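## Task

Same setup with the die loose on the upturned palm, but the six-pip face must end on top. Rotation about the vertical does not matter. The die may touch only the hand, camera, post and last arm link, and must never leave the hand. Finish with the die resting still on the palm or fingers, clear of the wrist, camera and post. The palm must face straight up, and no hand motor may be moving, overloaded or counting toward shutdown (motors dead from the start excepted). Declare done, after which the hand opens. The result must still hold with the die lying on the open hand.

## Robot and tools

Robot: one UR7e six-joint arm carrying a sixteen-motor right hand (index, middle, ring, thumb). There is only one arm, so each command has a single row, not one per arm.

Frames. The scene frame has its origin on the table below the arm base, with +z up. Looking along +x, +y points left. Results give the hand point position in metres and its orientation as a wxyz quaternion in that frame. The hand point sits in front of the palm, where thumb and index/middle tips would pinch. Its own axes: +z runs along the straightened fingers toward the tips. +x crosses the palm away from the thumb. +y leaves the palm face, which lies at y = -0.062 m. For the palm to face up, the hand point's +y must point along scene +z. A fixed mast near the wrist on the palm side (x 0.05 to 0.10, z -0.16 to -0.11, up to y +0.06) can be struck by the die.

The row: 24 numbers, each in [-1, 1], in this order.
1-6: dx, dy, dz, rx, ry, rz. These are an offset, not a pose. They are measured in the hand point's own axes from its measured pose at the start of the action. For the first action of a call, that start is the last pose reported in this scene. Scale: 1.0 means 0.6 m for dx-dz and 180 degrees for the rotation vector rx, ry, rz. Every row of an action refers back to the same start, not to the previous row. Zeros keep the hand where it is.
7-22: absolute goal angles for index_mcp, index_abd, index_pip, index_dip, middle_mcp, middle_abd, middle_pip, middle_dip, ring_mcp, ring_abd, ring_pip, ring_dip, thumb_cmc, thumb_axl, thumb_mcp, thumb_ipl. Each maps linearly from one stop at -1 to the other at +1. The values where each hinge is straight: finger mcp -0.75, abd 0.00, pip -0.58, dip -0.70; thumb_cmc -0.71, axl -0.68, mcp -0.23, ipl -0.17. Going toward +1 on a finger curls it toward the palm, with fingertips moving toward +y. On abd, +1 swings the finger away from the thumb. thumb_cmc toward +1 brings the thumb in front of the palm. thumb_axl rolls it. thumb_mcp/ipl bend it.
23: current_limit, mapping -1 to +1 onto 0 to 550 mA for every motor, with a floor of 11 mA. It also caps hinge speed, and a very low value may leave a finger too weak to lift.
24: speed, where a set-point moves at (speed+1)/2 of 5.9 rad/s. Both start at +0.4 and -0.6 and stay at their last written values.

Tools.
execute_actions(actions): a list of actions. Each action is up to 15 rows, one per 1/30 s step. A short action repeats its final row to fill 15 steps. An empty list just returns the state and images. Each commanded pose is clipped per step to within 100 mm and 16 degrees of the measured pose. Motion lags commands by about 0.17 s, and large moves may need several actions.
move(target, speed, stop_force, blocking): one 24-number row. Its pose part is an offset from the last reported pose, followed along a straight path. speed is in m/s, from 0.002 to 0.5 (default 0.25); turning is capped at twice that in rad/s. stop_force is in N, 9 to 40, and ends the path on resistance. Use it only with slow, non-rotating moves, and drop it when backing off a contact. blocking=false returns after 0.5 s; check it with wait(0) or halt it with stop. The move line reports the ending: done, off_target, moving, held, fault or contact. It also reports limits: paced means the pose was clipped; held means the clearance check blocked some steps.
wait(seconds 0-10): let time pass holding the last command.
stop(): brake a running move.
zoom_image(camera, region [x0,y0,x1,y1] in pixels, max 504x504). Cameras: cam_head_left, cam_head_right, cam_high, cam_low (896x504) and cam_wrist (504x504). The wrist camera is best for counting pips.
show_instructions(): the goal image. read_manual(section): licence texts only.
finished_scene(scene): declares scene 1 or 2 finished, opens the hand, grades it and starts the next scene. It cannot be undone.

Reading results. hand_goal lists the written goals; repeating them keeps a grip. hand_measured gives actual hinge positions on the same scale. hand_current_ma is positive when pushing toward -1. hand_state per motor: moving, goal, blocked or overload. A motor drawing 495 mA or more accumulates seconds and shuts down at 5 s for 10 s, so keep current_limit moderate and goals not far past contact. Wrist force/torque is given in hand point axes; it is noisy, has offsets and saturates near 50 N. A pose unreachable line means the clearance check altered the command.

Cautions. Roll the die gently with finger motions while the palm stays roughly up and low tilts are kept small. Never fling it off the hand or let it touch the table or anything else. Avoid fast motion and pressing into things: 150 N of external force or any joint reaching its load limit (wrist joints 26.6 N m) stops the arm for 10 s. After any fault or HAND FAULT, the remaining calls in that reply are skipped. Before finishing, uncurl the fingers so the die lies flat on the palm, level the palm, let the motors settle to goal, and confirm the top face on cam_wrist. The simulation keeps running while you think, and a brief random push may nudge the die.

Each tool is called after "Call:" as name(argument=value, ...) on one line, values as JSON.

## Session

Call:
show_instructions()

Call:
execute_actions(actions=[])

Reference images for this scene: goal picture from the wrist camera place.

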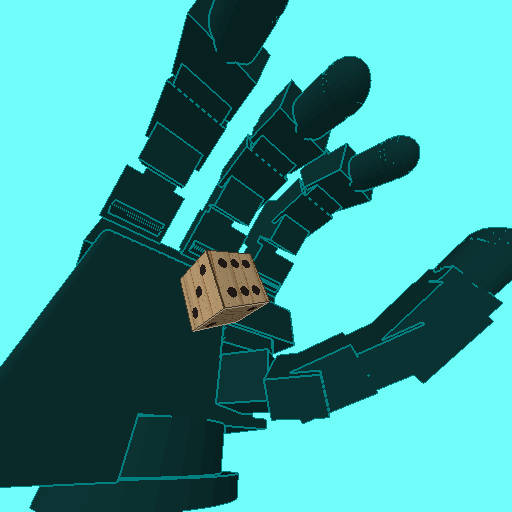

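Scene clock: 0.00 s.
end_effector_position=(+0.6071, +0.0908, +0.5038) hand_goal=(-0.046, +0.000, +0.008, -0.280, -0.046, +0.000, +0.008, -0.280, -0.046, +0.000, +0.008, -0.280, +0.104, -0.266, -0.032, +0.018) hand_measured=(-0.060, +0.000, +0.006, -0.282, -0.060, +0.000, +0.006, -0.282, -0.060, +0.000, +0.006, -0.282, +0.092, -0.270, -0.034, +0.016) hand_current_ma=(-80, +0, -12, -13, -78, +0, -12, -12, -80, +0, -13, -13, -64, -25, -12, -11) hand_state=(goal, goal, goal, goal, goal, goal, goal, goal, goal, goal, goal, goal, goal, goal, goal, goal) hand_current_limit=0.40 hand_speed=-0.60 end_effector_quat_wxyz=(+0.491, +0.446, +0.529, +0.529) end_effector_velocity=(+0.000, -0.001, +0.000) end_effector_angular_velocity=(-0.000, -0.000, -0.001)
Joint positions: [-0.16  -1.161  2.19  -4.209 -1.31  -0.033]
Joint velocities: [-0.    -0.    -0.     0.    -0.001 -0.   ]
Joint torques (N m, as the arm reports them, + toward a larger angle): no reading
Motor temperatures (°C, as the motors report them): [21 21 22 28 31 28]
Wrist force (N, on the end effector, along its own x y z axes, offset not removed): no reading
Wrist torque (N m, same axes, about the end effector's origin, offset not removed): no reading
Hand target: +0.607, +0.091, +0.504; +0.491, +0.446, +0.529, +0.529

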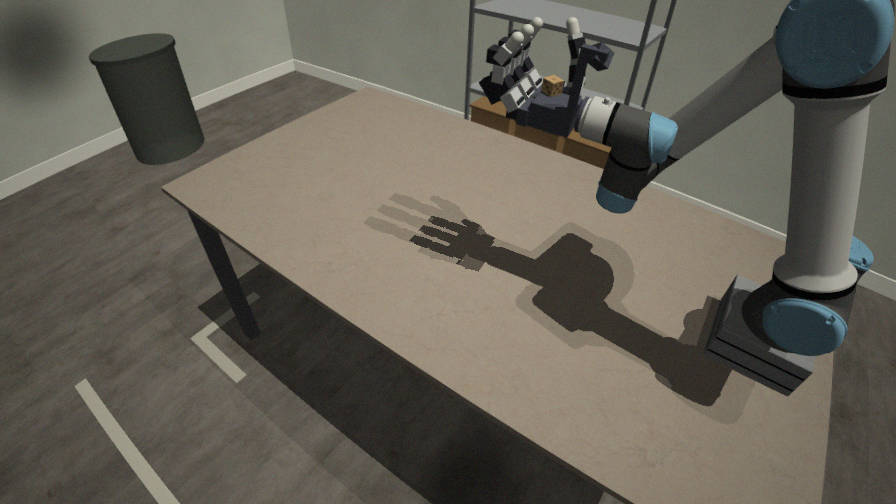

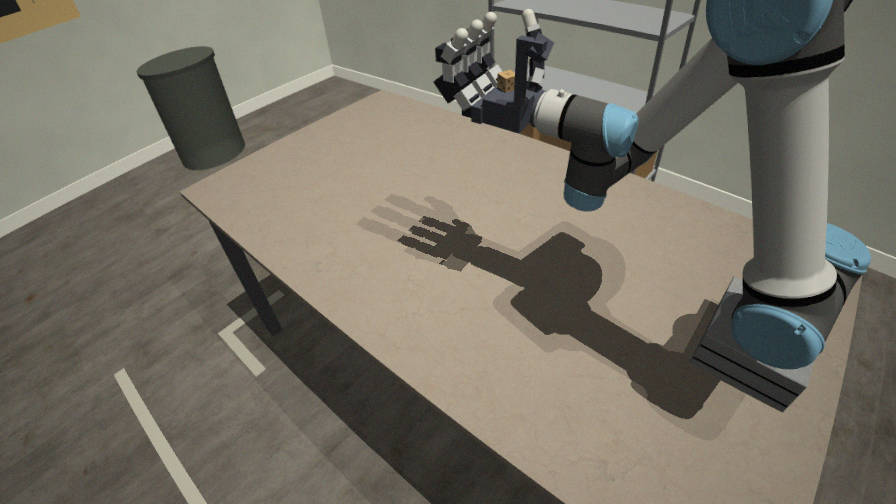

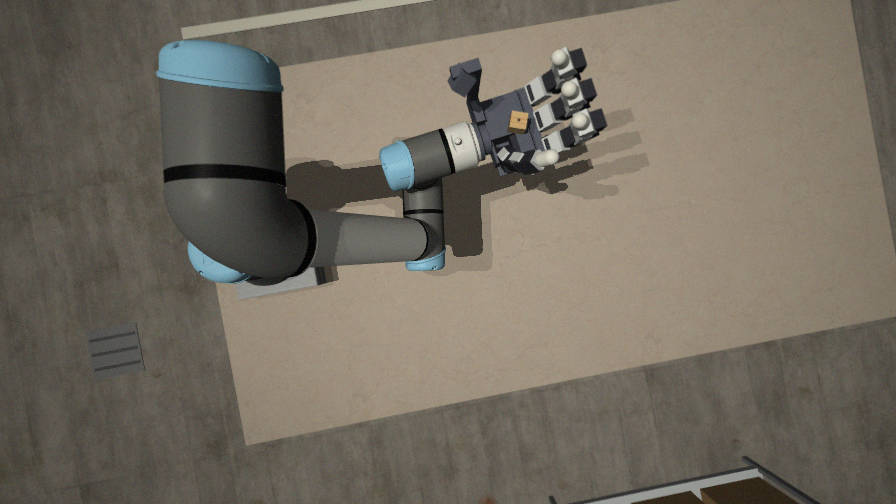

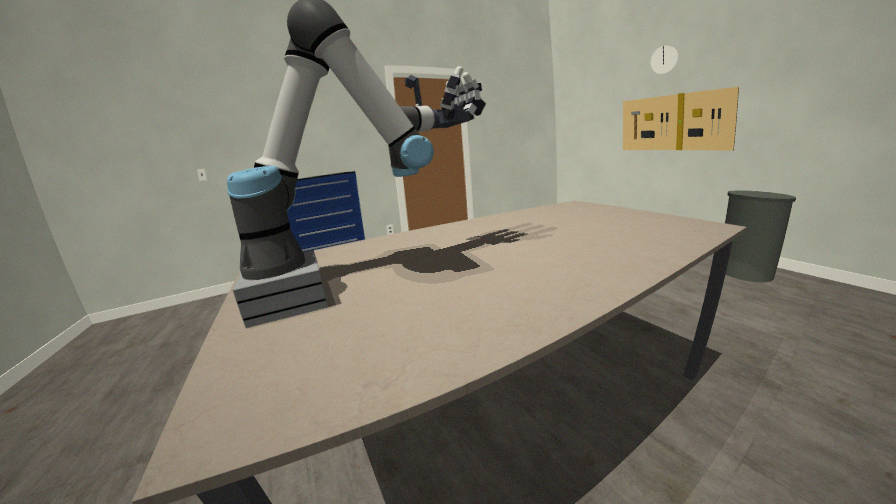

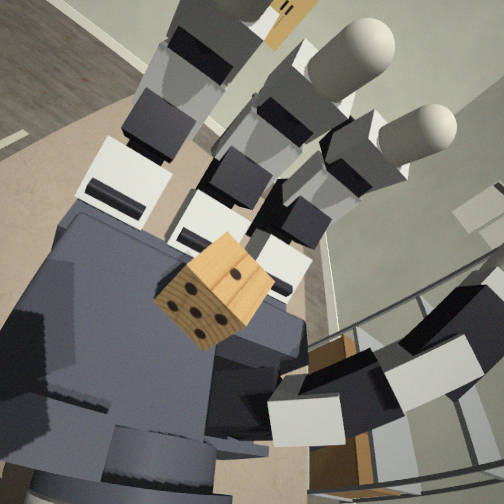

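Call:
move(target=[0,0,0,0.11,0,0,-0.7,0,0.05,0.25,-0.7,0,0.05,0.25,-0.7,0,0.05,0.25,0.1,-0.27,-0.03,0.02,0.4,-0.5], speed=0.08)

Call:
zoom_image(camera="cam_high", region=[440,20,660,190])

Scene clock: 5.60 s.
end_effector_position=(+0.6071, +0.0907, +0.5037) hand_goal=(-0.700, +0.000, +0.050, +0.250, -0.700, +0.000, +0.050, +0.250, -0.700, +0.000, +0.050, +0.250, +0.100, -0.270, -0.030, +0.020) hand_measured=(-0.708, +0.000, +0.048, +0.248, -0.708, +0.000, +0.048, +0.248, -0.708, +0.000, +0.048, +0.248, +0.092, -0.270, -0.030, +0.018) hand_current_ma=(-48, +0, -14, -13, -46, +0, -14, -13, -48, +0, -15, -13, -43, +0, -3, -9) hand_state=(goal, goal, goal, goal, goal, goal, goal, goal, goal, goal, goal, goal, goal, goal, goal, goal) hand_current_limit=0.40 hand_speed=-0.50 end_effector_quat_wxyz=(+0.408, +0.524, +0.612, +0.430) end_effector_velocity=(+0.000, +0.001, +0.000) end_effector_angular_velocity=(-0.001, +0.009, +0.001)
Joint positions: [-0.164 -1.464  2.267 -3.627 -1.332 -0.123]
Joint velocities: [ 0.001 -0.008 -0.001  0.019 -0.001 -0.002]
Joint torques (N m, as the arm reports them, + toward a larger angle): [  6.93 -27.18 -23.34  -1.2   -2.22  -1.84]
Motor temperatures (°C, as the motors report them): [21 21 22 28 31 28]
Wrist force (N, on the end effector, along its own x y z axes, offset not removed): [-0.6 -1.4 -0.1]
Wrist torque (N m, same axes, about the end effector's origin, offset not removed): [-0.43 -0.01 -0.25]
Hand target: +0.607, +0.091, +0.504; +0.407, +0.524, +0.612, +0.430
Off the commanded pose: 0.000 m, 0 deg.
move: done

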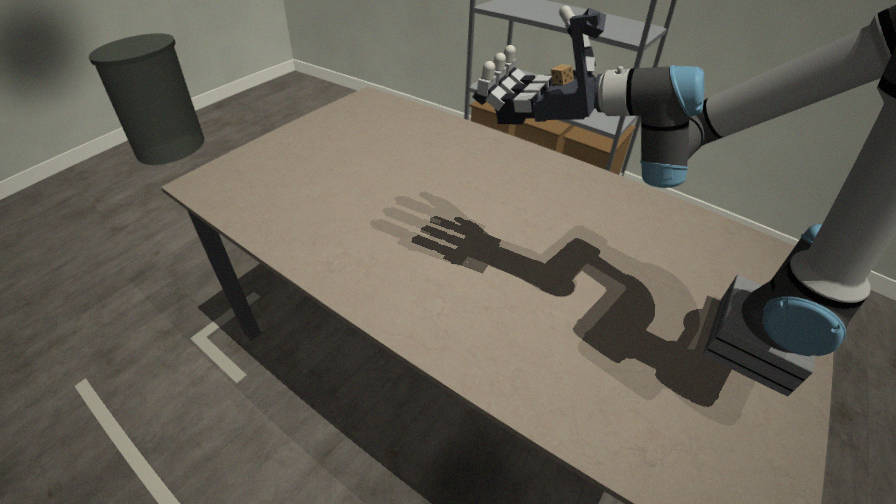

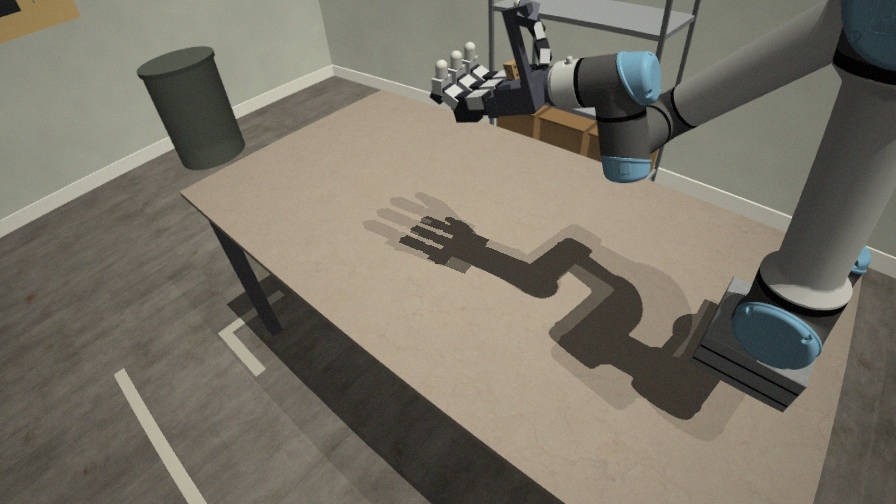

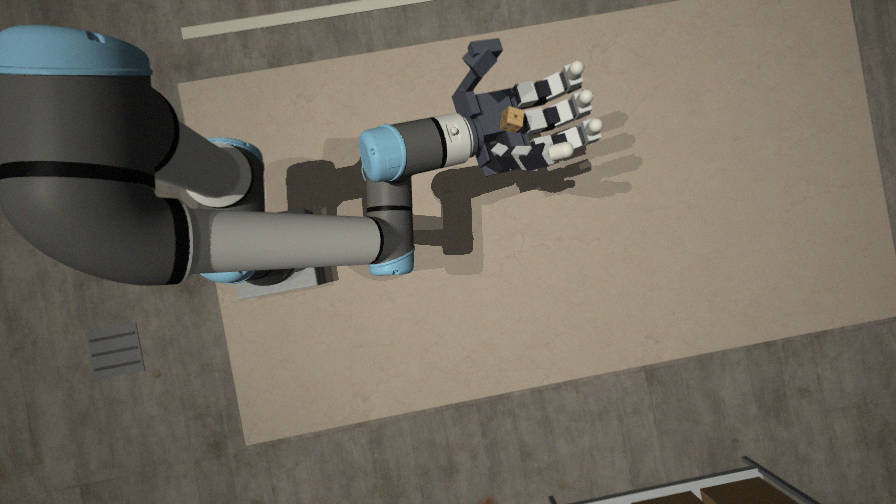

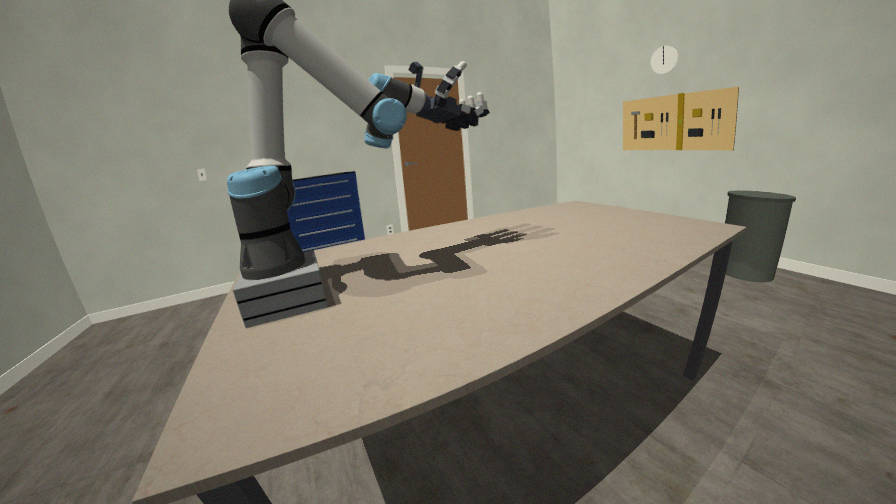

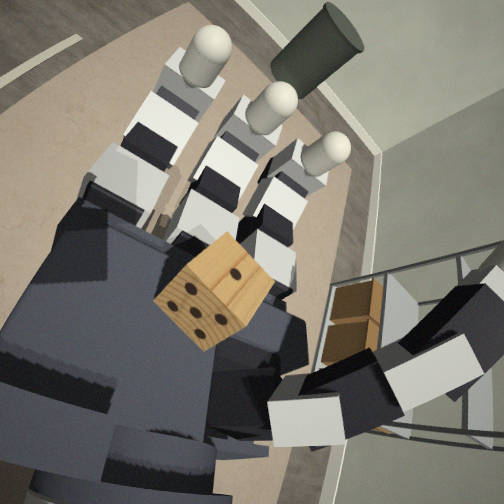

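Region (440, 20, 660, 190) of cam_high's 896x504 image, scaled by 2.291, with more detail than that image has; it fills the top 389 rows of this view, and the rest is white.

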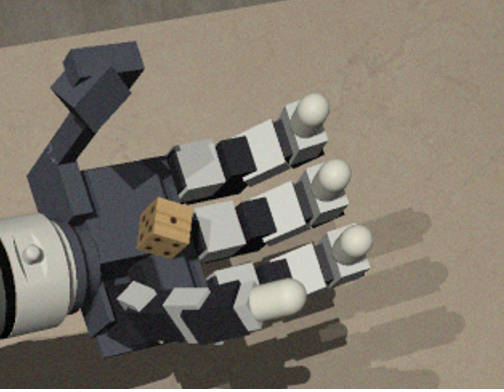

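Call:
move(target=[0,0,0,0.04,0,0,-0.7,0,0.05,0.25,-0.7,0,0.05,0.25,-0.7,0,0.05,0.25,0.1,-0.27,-0.03,0.02,0.4,-0.5], speed=0.04)

Call:
zoom_image(camera="cam_high", region=[440,20,660,190])

Scene clock: 9.93 s.
end_effector_position=(+0.6071, +0.0908, +0.5037) hand_goal=(-0.700, +0.000, +0.050, +0.250, -0.700, +0.000, +0.050, +0.250, -0.700, +0.000, +0.050, +0.250, +0.100, -0.270, -0.030, +0.020) hand_measured=(-0.710, +0.000, +0.048, +0.248, -0.708, +0.000, +0.048, +0.248, -0.708, +0.000, +0.048, +0.248, +0.092, -0.270, -0.030, +0.018) hand_current_ma=(-48, +0, -14, -13, -46, +0, -14, -13, -48, +0, -15, -13, -43, +0, +0, -8) hand_state=(goal, goal, goal, goal, goal, goal, goal, goal, goal, goal, goal, goal, goal, goal, goal, goal) hand_current_limit=0.40 hand_speed=-0.50 end_effector_quat_wxyz=(+0.374, +0.548, +0.638, +0.391) end_effector_velocity=(+0.000, -0.000, -0.000) end_effector_angular_velocity=(-0.000, +0.010, +0.000)
Joint positions: [-0.16  -1.562  2.251 -3.387 -1.352 -0.15 ]
Joint velocities: [-0.001 -0.006 -0.002  0.019  0.    -0.002]
Joint torques (N m, as the arm reports them, + toward a larger angle): [  7.45 -27.61 -25.19  -1.63  -2.11  -2.02]
Motor temperatures (°C, as the motors report them): [21 21 22 28 31 28]
Wrist force (N, on the end effector, along its own x y z axes, offset not removed): [-0.3 0.1 0.5]
Wrist torque (N m, same axes, about the end effector's origin, offset not removed): [-0.24 -0.01 -0.16]
Hand target: +0.607, +0.091, +0.504; +0.374, +0.548, +0.638, +0.391
Off the commanded pose: 0.000 m, 0 deg.
move: done

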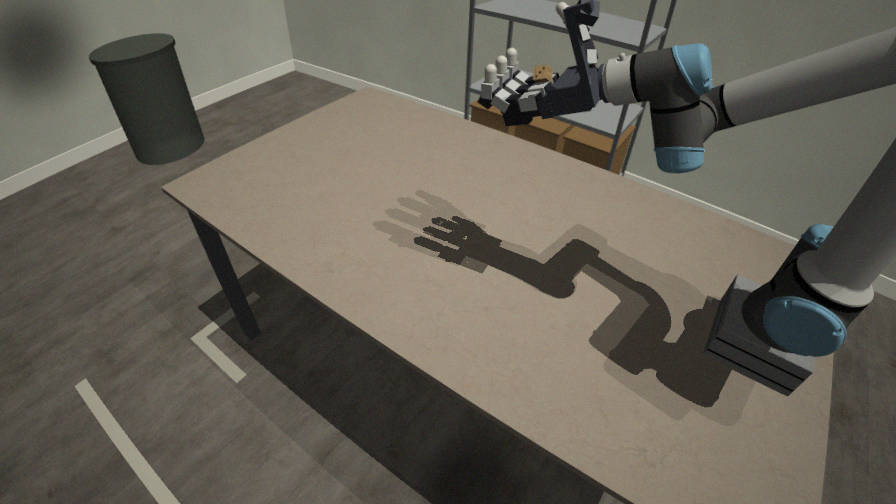

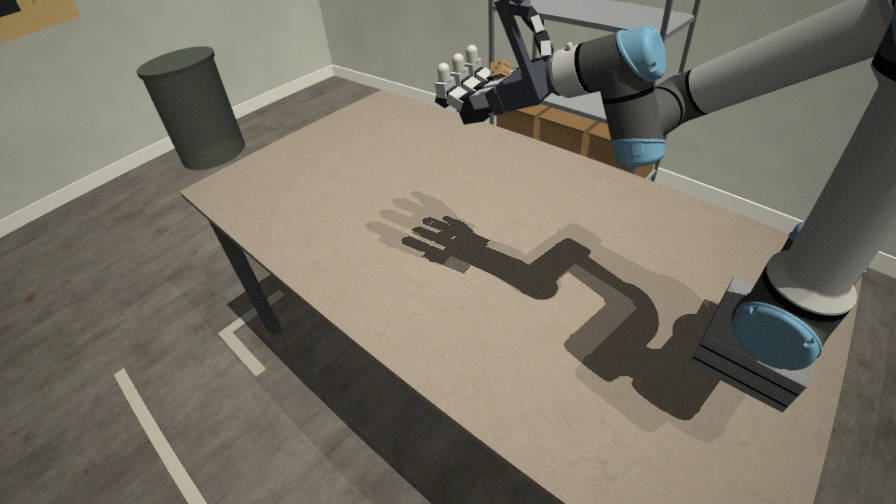

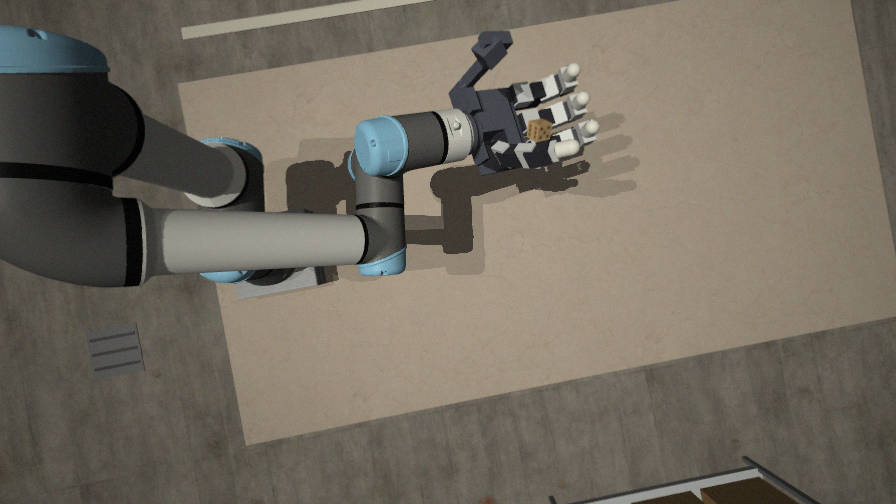

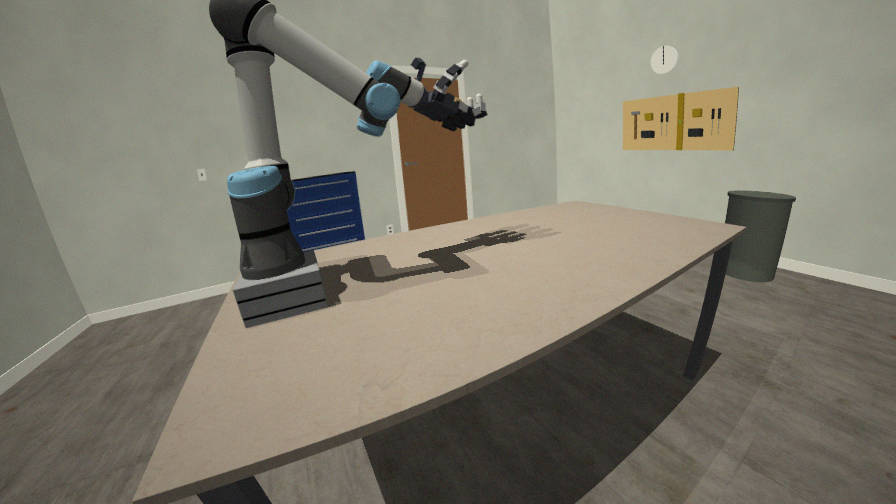

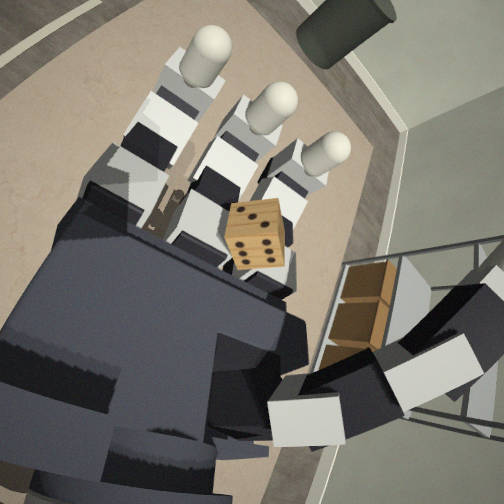

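Region (440, 20, 660, 190) of cam_high's 896x504 image, scaled by 2.291, with more detail than that image has; it fills the top 389 rows of this view, and the rest is white.

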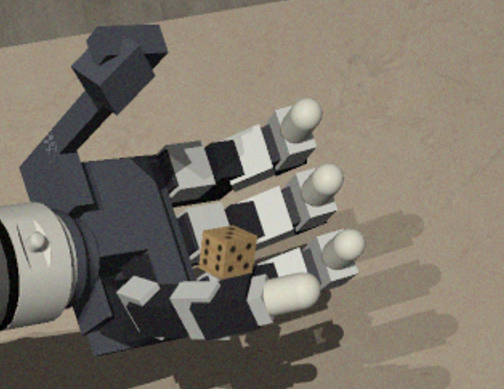

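Call:
execute_actions(actions=[])

Call:
zoom_image(camera="cam_high", region=[480,60,620,170])

Call:
zoom_image(camera="cam_head_left", region=[470,20,620,130])

Scene clock: 13.70 s.
end_effector_position=(+0.6071, +0.0907, +0.5037) hand_goal=(-0.700, +0.000, +0.050, +0.250, -0.700, +0.000, +0.050, +0.250, -0.700, +0.000, +0.050, +0.250, +0.100, -0.270, -0.030, +0.020) hand_measured=(-0.710, +0.000, +0.048, +0.248, -0.708, +0.000, +0.048, +0.248, -0.708, +0.000, +0.048, +0.248, +0.092, -0.270, -0.030, +0.018) hand_current_ma=(-48, +0, -14, -13, -46, +0, -14, -13, -48, +0, -15, -13, -43, +0, +0, -8) hand_state=(goal, goal, goal, goal, goal, goal, goal, goal, goal, goal, goal, goal, goal, goal, goal, goal) hand_current_limit=0.40 hand_speed=-0.50 end_effector_quat_wxyz=(+0.374, +0.548, +0.638, +0.391) end_effector_velocity=(-0.000, +0.000, +0.001) end_effector_angular_velocity=(-0.000, -0.002, -0.000)
Joint positions: [-0.16  -1.562  2.251 -3.385 -1.353 -0.15 ]
Joint velocities: [ 0.    -0.001  0.    -0.001 -0.     0.   ]
Joint torques (N m, as the arm reports them, + toward a larger angle): [  8.6  -27.05 -26.14  -1.6   -1.73  -1.93]
Motor temperatures (°C, as the motors report them): [21 21 22 28 31 28]
Wrist force (N, on the end effector, along its own x y z axes, offset not removed): [1.7 -0.8 1.2]
Wrist torque (N m, same axes, about the end effector's origin, offset not removed): [-0.34 -0.35 0.11]
Hand target: +0.607, +0.091, +0.504; +0.374, +0.548, +0.638, +0.391
Off the commanded pose: 0.000 m, 0 deg.

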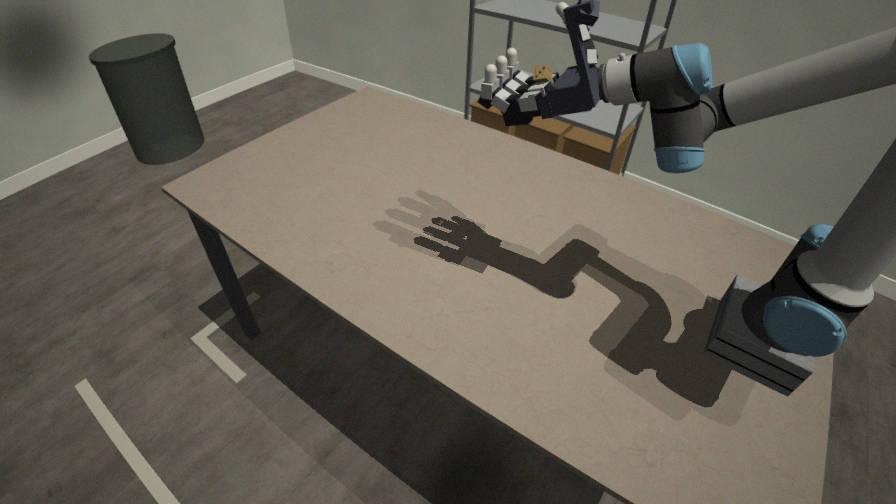

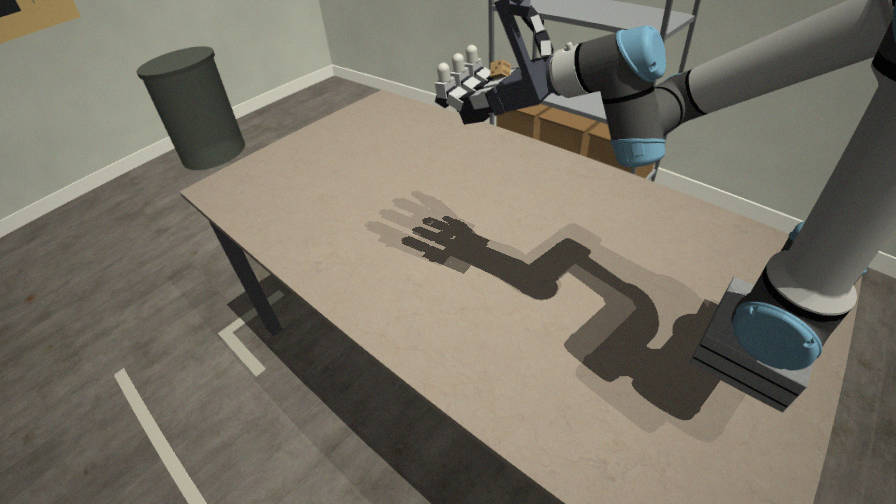

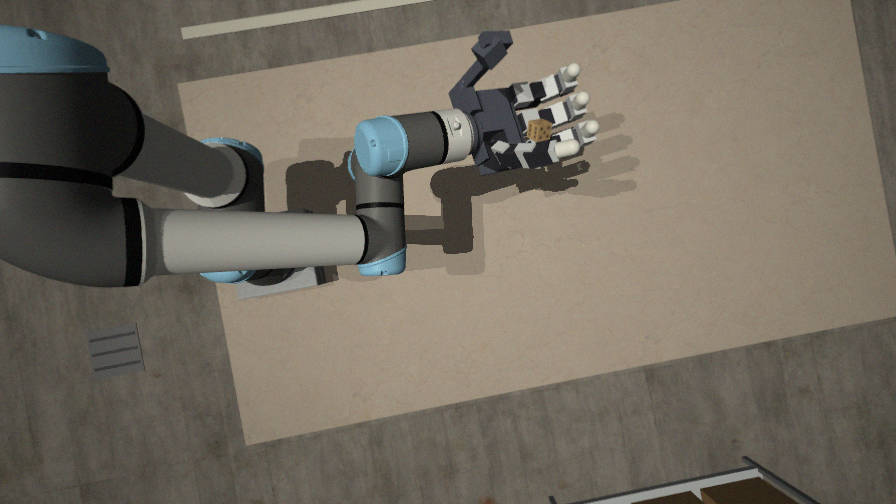

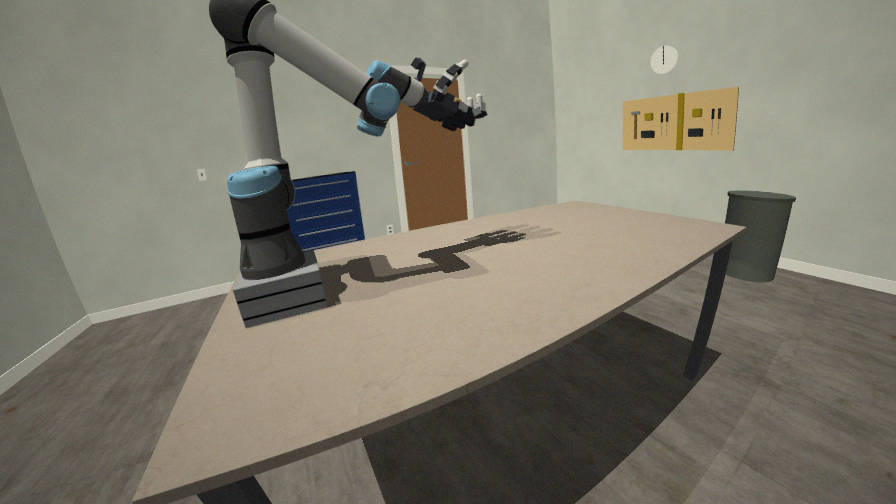

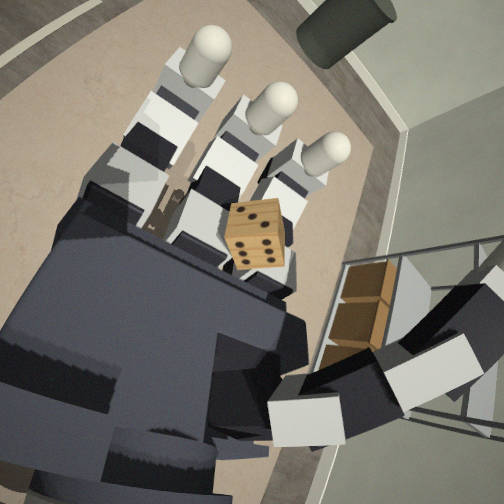

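Region (480, 60, 620, 170) of cam_high's 896x504 image, scaled by 3.600, with more detail than that image has; it fills the top 396 rows of this view, and the rest is white.

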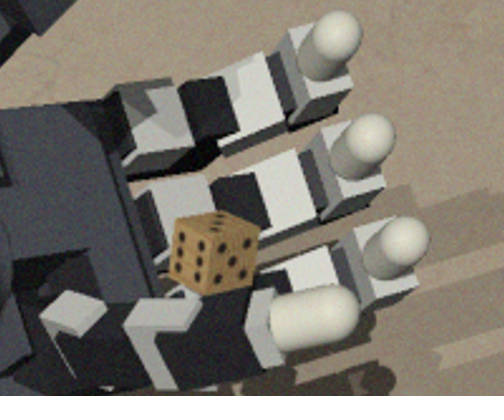

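Region (470, 20, 620, 130) of cam_head_left's 896x504 image, scaled by 3.360, with more detail than that image has; it fills the top 370 rows of this view, and the rest is white.

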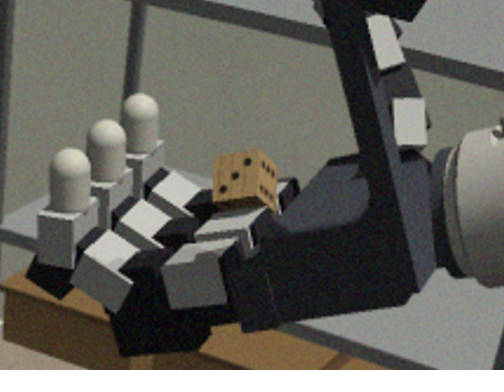

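Call:
execute_actions(actions=[[[0,0,0,0,0,0,-0.95,0,0.2,0.3,-0.95,0,0.2,0.3,-0.7,0,0.05,0.25,0.1,-0.27,-0.03,0.02,0.4,-0.8]],[[0,0,0,0,0,0,-0.95,0,0.2,0.3,-0.95,0,0.2,0.3,-0.7,0,0.05,0.25,0.1,-0.27,-0.03,0.02,0.4,-0.8]],[[0,0,0,0,0,0,-0.95,0,0.2,0.3,-0.95,0,0.2,0.3,-0.7,0,0.05,0.25,0.1,-0.27,-0.03,0.02,0.4,-0.8]]])

Call:
zoom_image(camera="cam_high", region=[480,60,620,170])

Call:
zoom_image(camera="cam_head_left", region=[470,20,620,130])

Scene clock: 20.23 s.
end_effector_position=(+0.6071, +0.0907, +0.5037) hand_goal=(-0.950, +0.000, +0.200, +0.300, -0.950, +0.000, +0.200, +0.300, -0.700, +0.000, +0.050, +0.250, +0.100, -0.270, -0.030, +0.020) hand_measured=(-0.958, +0.000, +0.192, +0.298, -0.956, +0.000, +0.192, +0.298, -0.710, +0.000, +0.048, +0.248, +0.092, -0.270, -0.030, +0.018) hand_current_ma=(-39, +0, -41, -15, -39, +0, -41, -14, -48, +0, -15, -13, -43, +0, +1, -8) hand_state=(goal, goal, goal, goal, goal, goal, goal, goal, goal, goal, goal, goal, goal, goal, goal, goal) hand_current_limit=0.40 hand_speed=-0.80 end_effector_quat_wxyz=(+0.374, +0.548, +0.638, +0.391) end_effector_velocity=(-0.000, +0.001, +0.001) end_effector_angular_velocity=(-0.000, -0.001, +0.001)
Joint positions: [-0.16  -1.563  2.251 -3.385 -1.353 -0.15 ]
Joint velocities: [ 0.001 -0.001 -0.    -0.    -0.     0.   ]
Joint torques (N m, as the arm reports them, + toward a larger angle): [  7.92 -26.84 -24.27  -1.78  -1.59  -1.83]
Motor temperatures (°C, as the motors report them): [21 21 22 28 31 28]
Wrist force (N, on the end effector, along its own x y z axes, offset not removed): [-0.5 -1.2 0.7]
Wrist torque (N m, same axes, about the end effector's origin, offset not removed): [-0.49 0.03 -0.23]
Hand target: +0.607, +0.091, +0.504; +0.374, +0.548, +0.638, +0.391
Off the commanded pose: 0.000 m, 0 deg.

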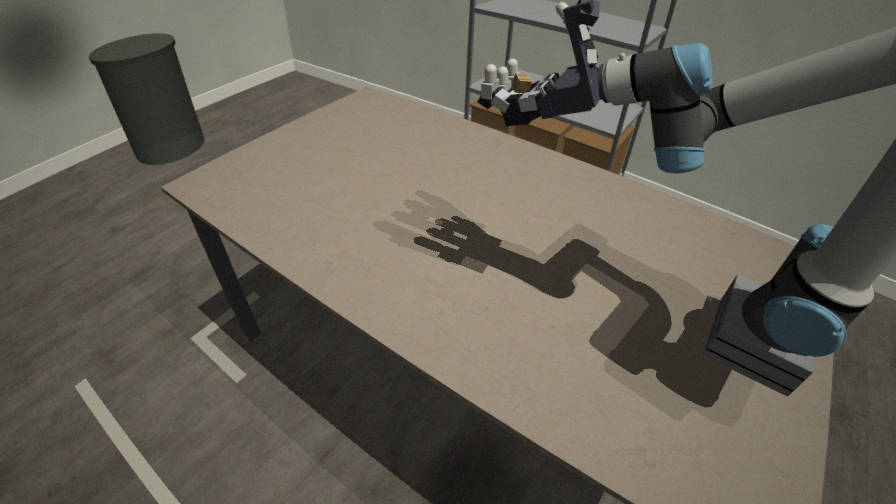

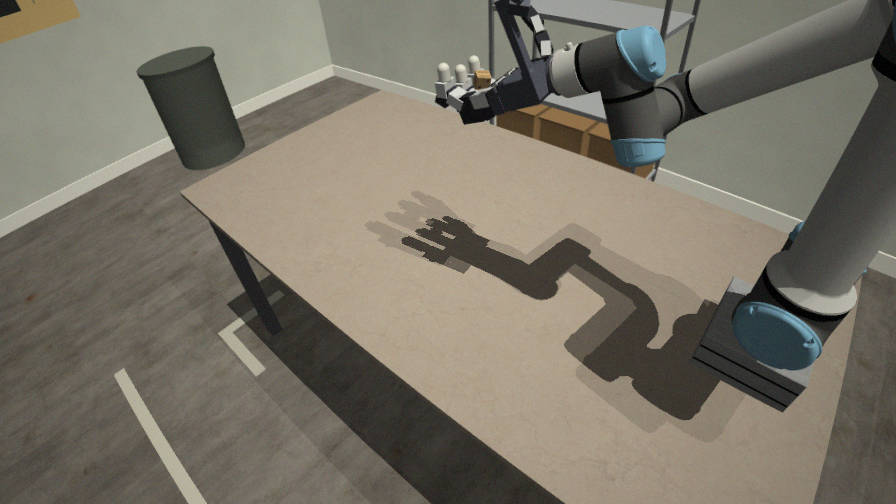

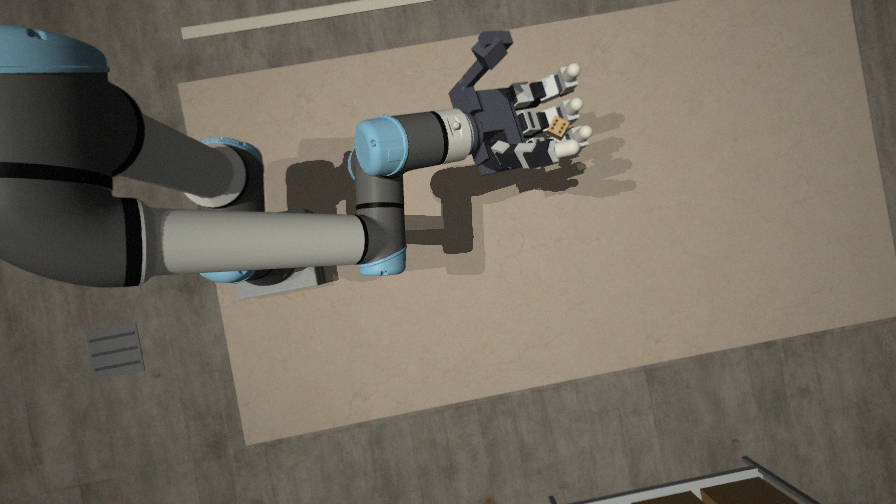

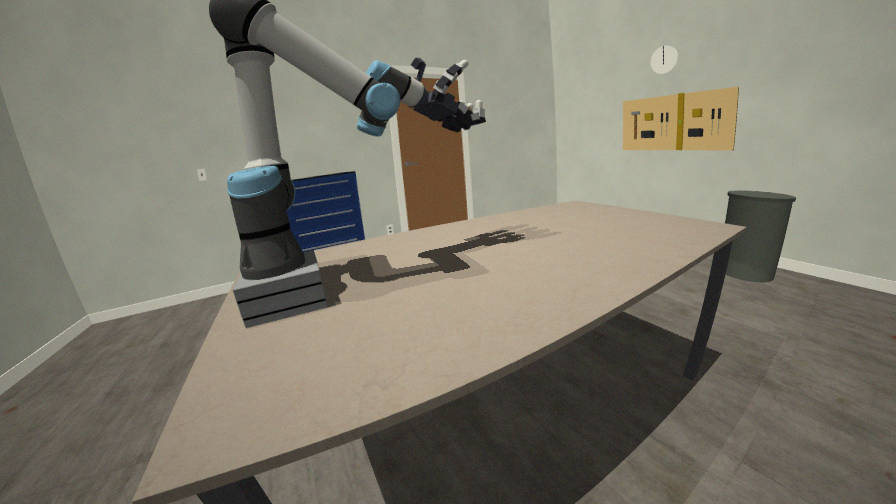

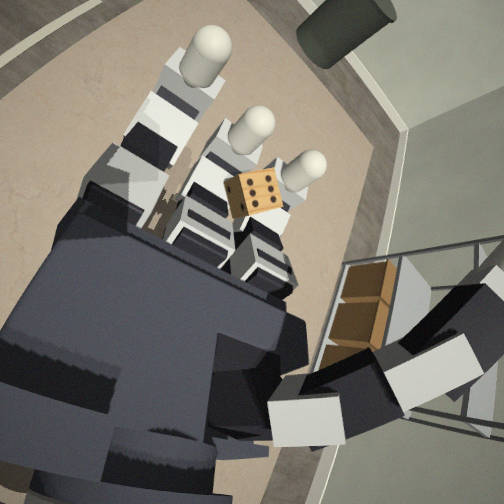

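Region (480, 60, 620, 170) of cam_high's 896x504 image, scaled by 3.600, with more detail than that image has; it fills the top 396 rows of this view, and the rest is white.

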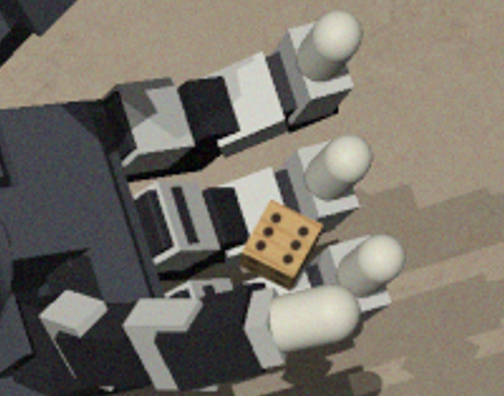

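Region (470, 20, 620, 130) of cam_head_left's 896x504 image, scaled by 3.360, with more detail than that image has; it fills the top 370 rows of this view, and the rest is white.

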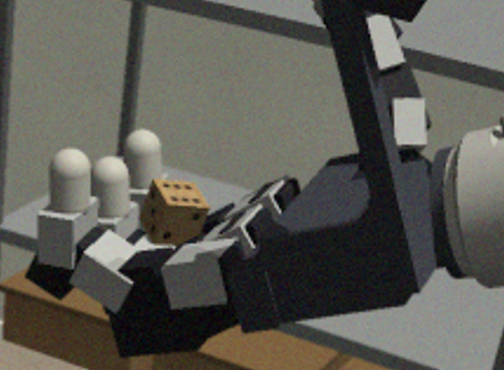

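Call:
move(target=[0,0,0,-0.075,0,0,-0.95,0,-0.1,0.3,-0.95,0,-0.1,0.3,-0.95,0,-0.1,0.3,0.1,-0.27,-0.03,0.02,0.4,-0.93], speed=0.04)

Call:
zoom_image(camera="cam_head_left", region=[470,20,620,130])

Scene clock: 28.53 s.
end_effector_position=(+0.6071, +0.0907, +0.5037) hand_goal=(-0.950, +0.000, -0.100, +0.300, -0.950, +0.000, -0.100, +0.300, -0.950, +0.000, -0.100, +0.300, +0.100, -0.270, -0.030, +0.020) hand_measured=(-0.958, +0.000, -0.100, +0.298, -0.958, +0.000, -0.100, +0.298, -0.958, +0.000, -0.100, +0.296, +0.092, -0.270, -0.030, +0.018) hand_current_ma=(-45, +0, -1, -15, -47, +0, -2, -14, -43, +0, -1, -15, -43, +0, +1, -8) hand_state=(goal, goal, goal, goal, goal, goal, goal, goal, goal, goal, goal, goal, goal, goal, goal, goal) hand_current_limit=0.40 hand_speed=-0.93 end_effector_quat_wxyz=(+0.436, +0.501, +0.587, +0.463) end_effector_velocity=(+0.000, -0.001, -0.000) end_effector_angular_velocity=(+0.001, -0.010, -0.001)
Joint positions: [-0.165 -1.369  2.262 -3.829 -1.319 -0.096]
Joint velocities: [-0.002  0.01  -0.002 -0.018  0.001  0.003]
Joint torques (N m, as the arm reports them, + toward a larger angle): [ -6.66 -18.42 -22.84  -4.95   2.13   1.64]
Motor temperatures (°C, as the motors report them): [21 21 22 28 31 28]
Wrist force (N, on the end effector, along its own x y z axes, offset not removed): [-1.5 -3.0 -0.5]
Wrist torque (N m, same axes, about the end effector's origin, offset not removed): [-0.48 0.09 -0.23]
Hand target: +0.607, +0.091, +0.504; +0.436, +0.501, +0.587, +0.463
Off the commanded pose: 0.000 m, 0 deg.
move: done

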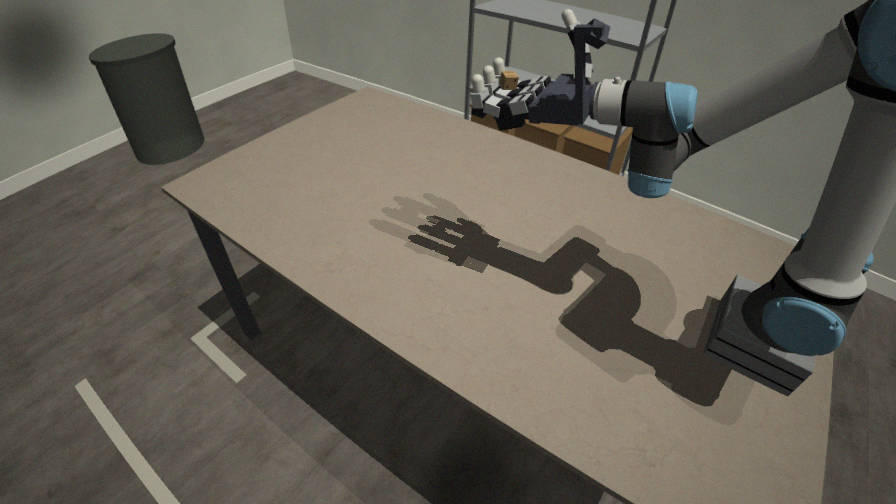

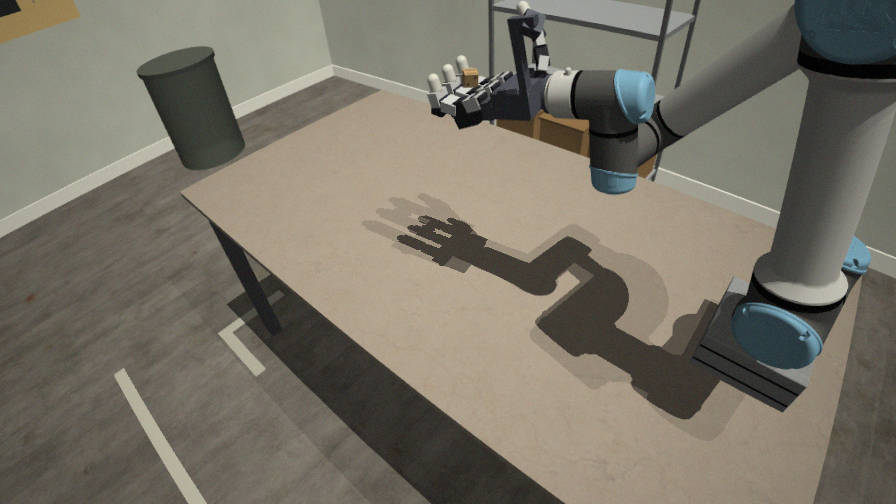

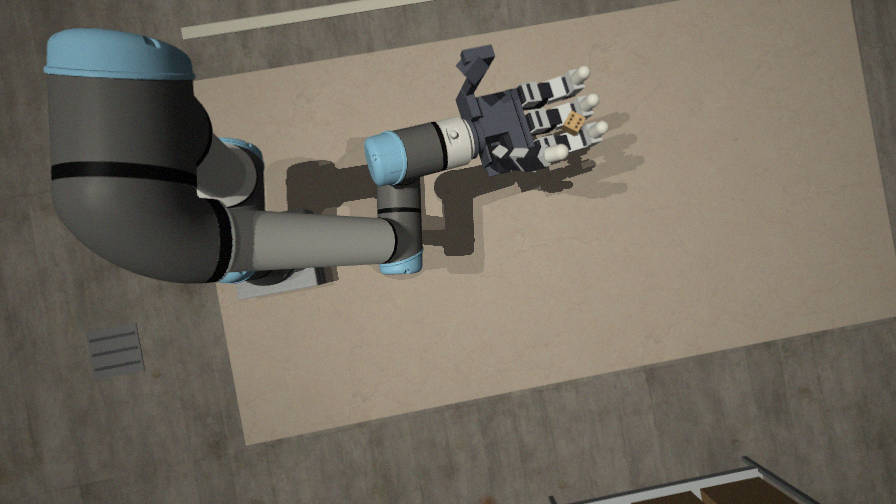

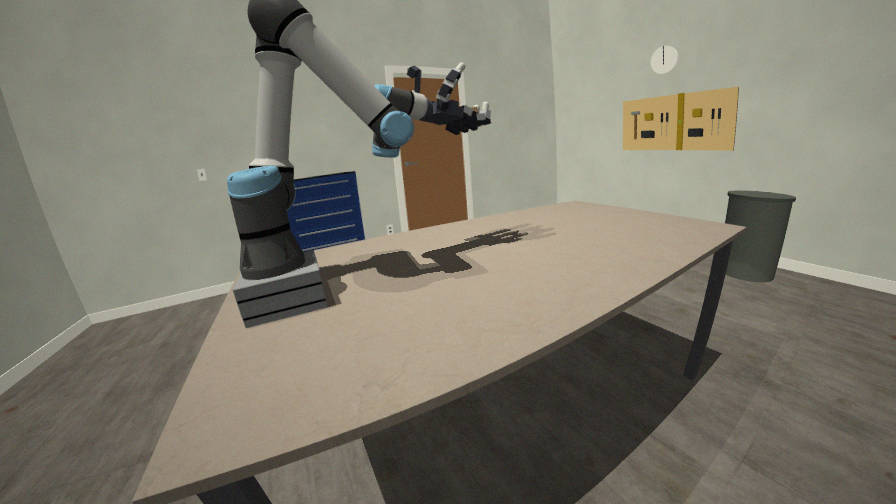

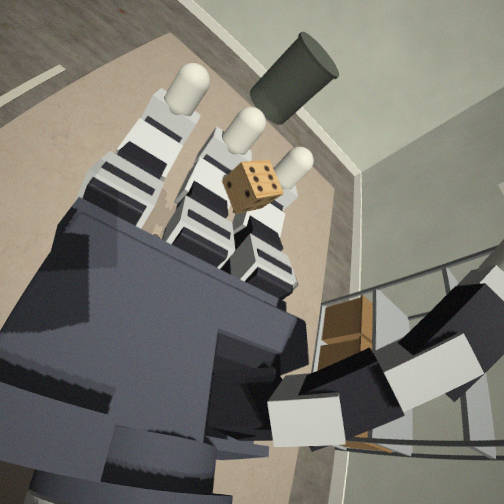

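Region (470, 20, 620, 130) of cam_head_left's 896x504 image, scaled by 3.360, with more detail than that image has; it fills the top 370 rows of this view, and the rest is white.

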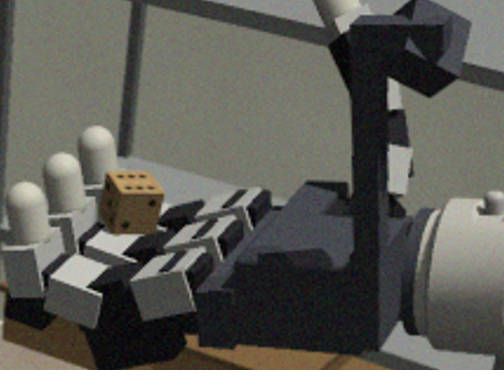

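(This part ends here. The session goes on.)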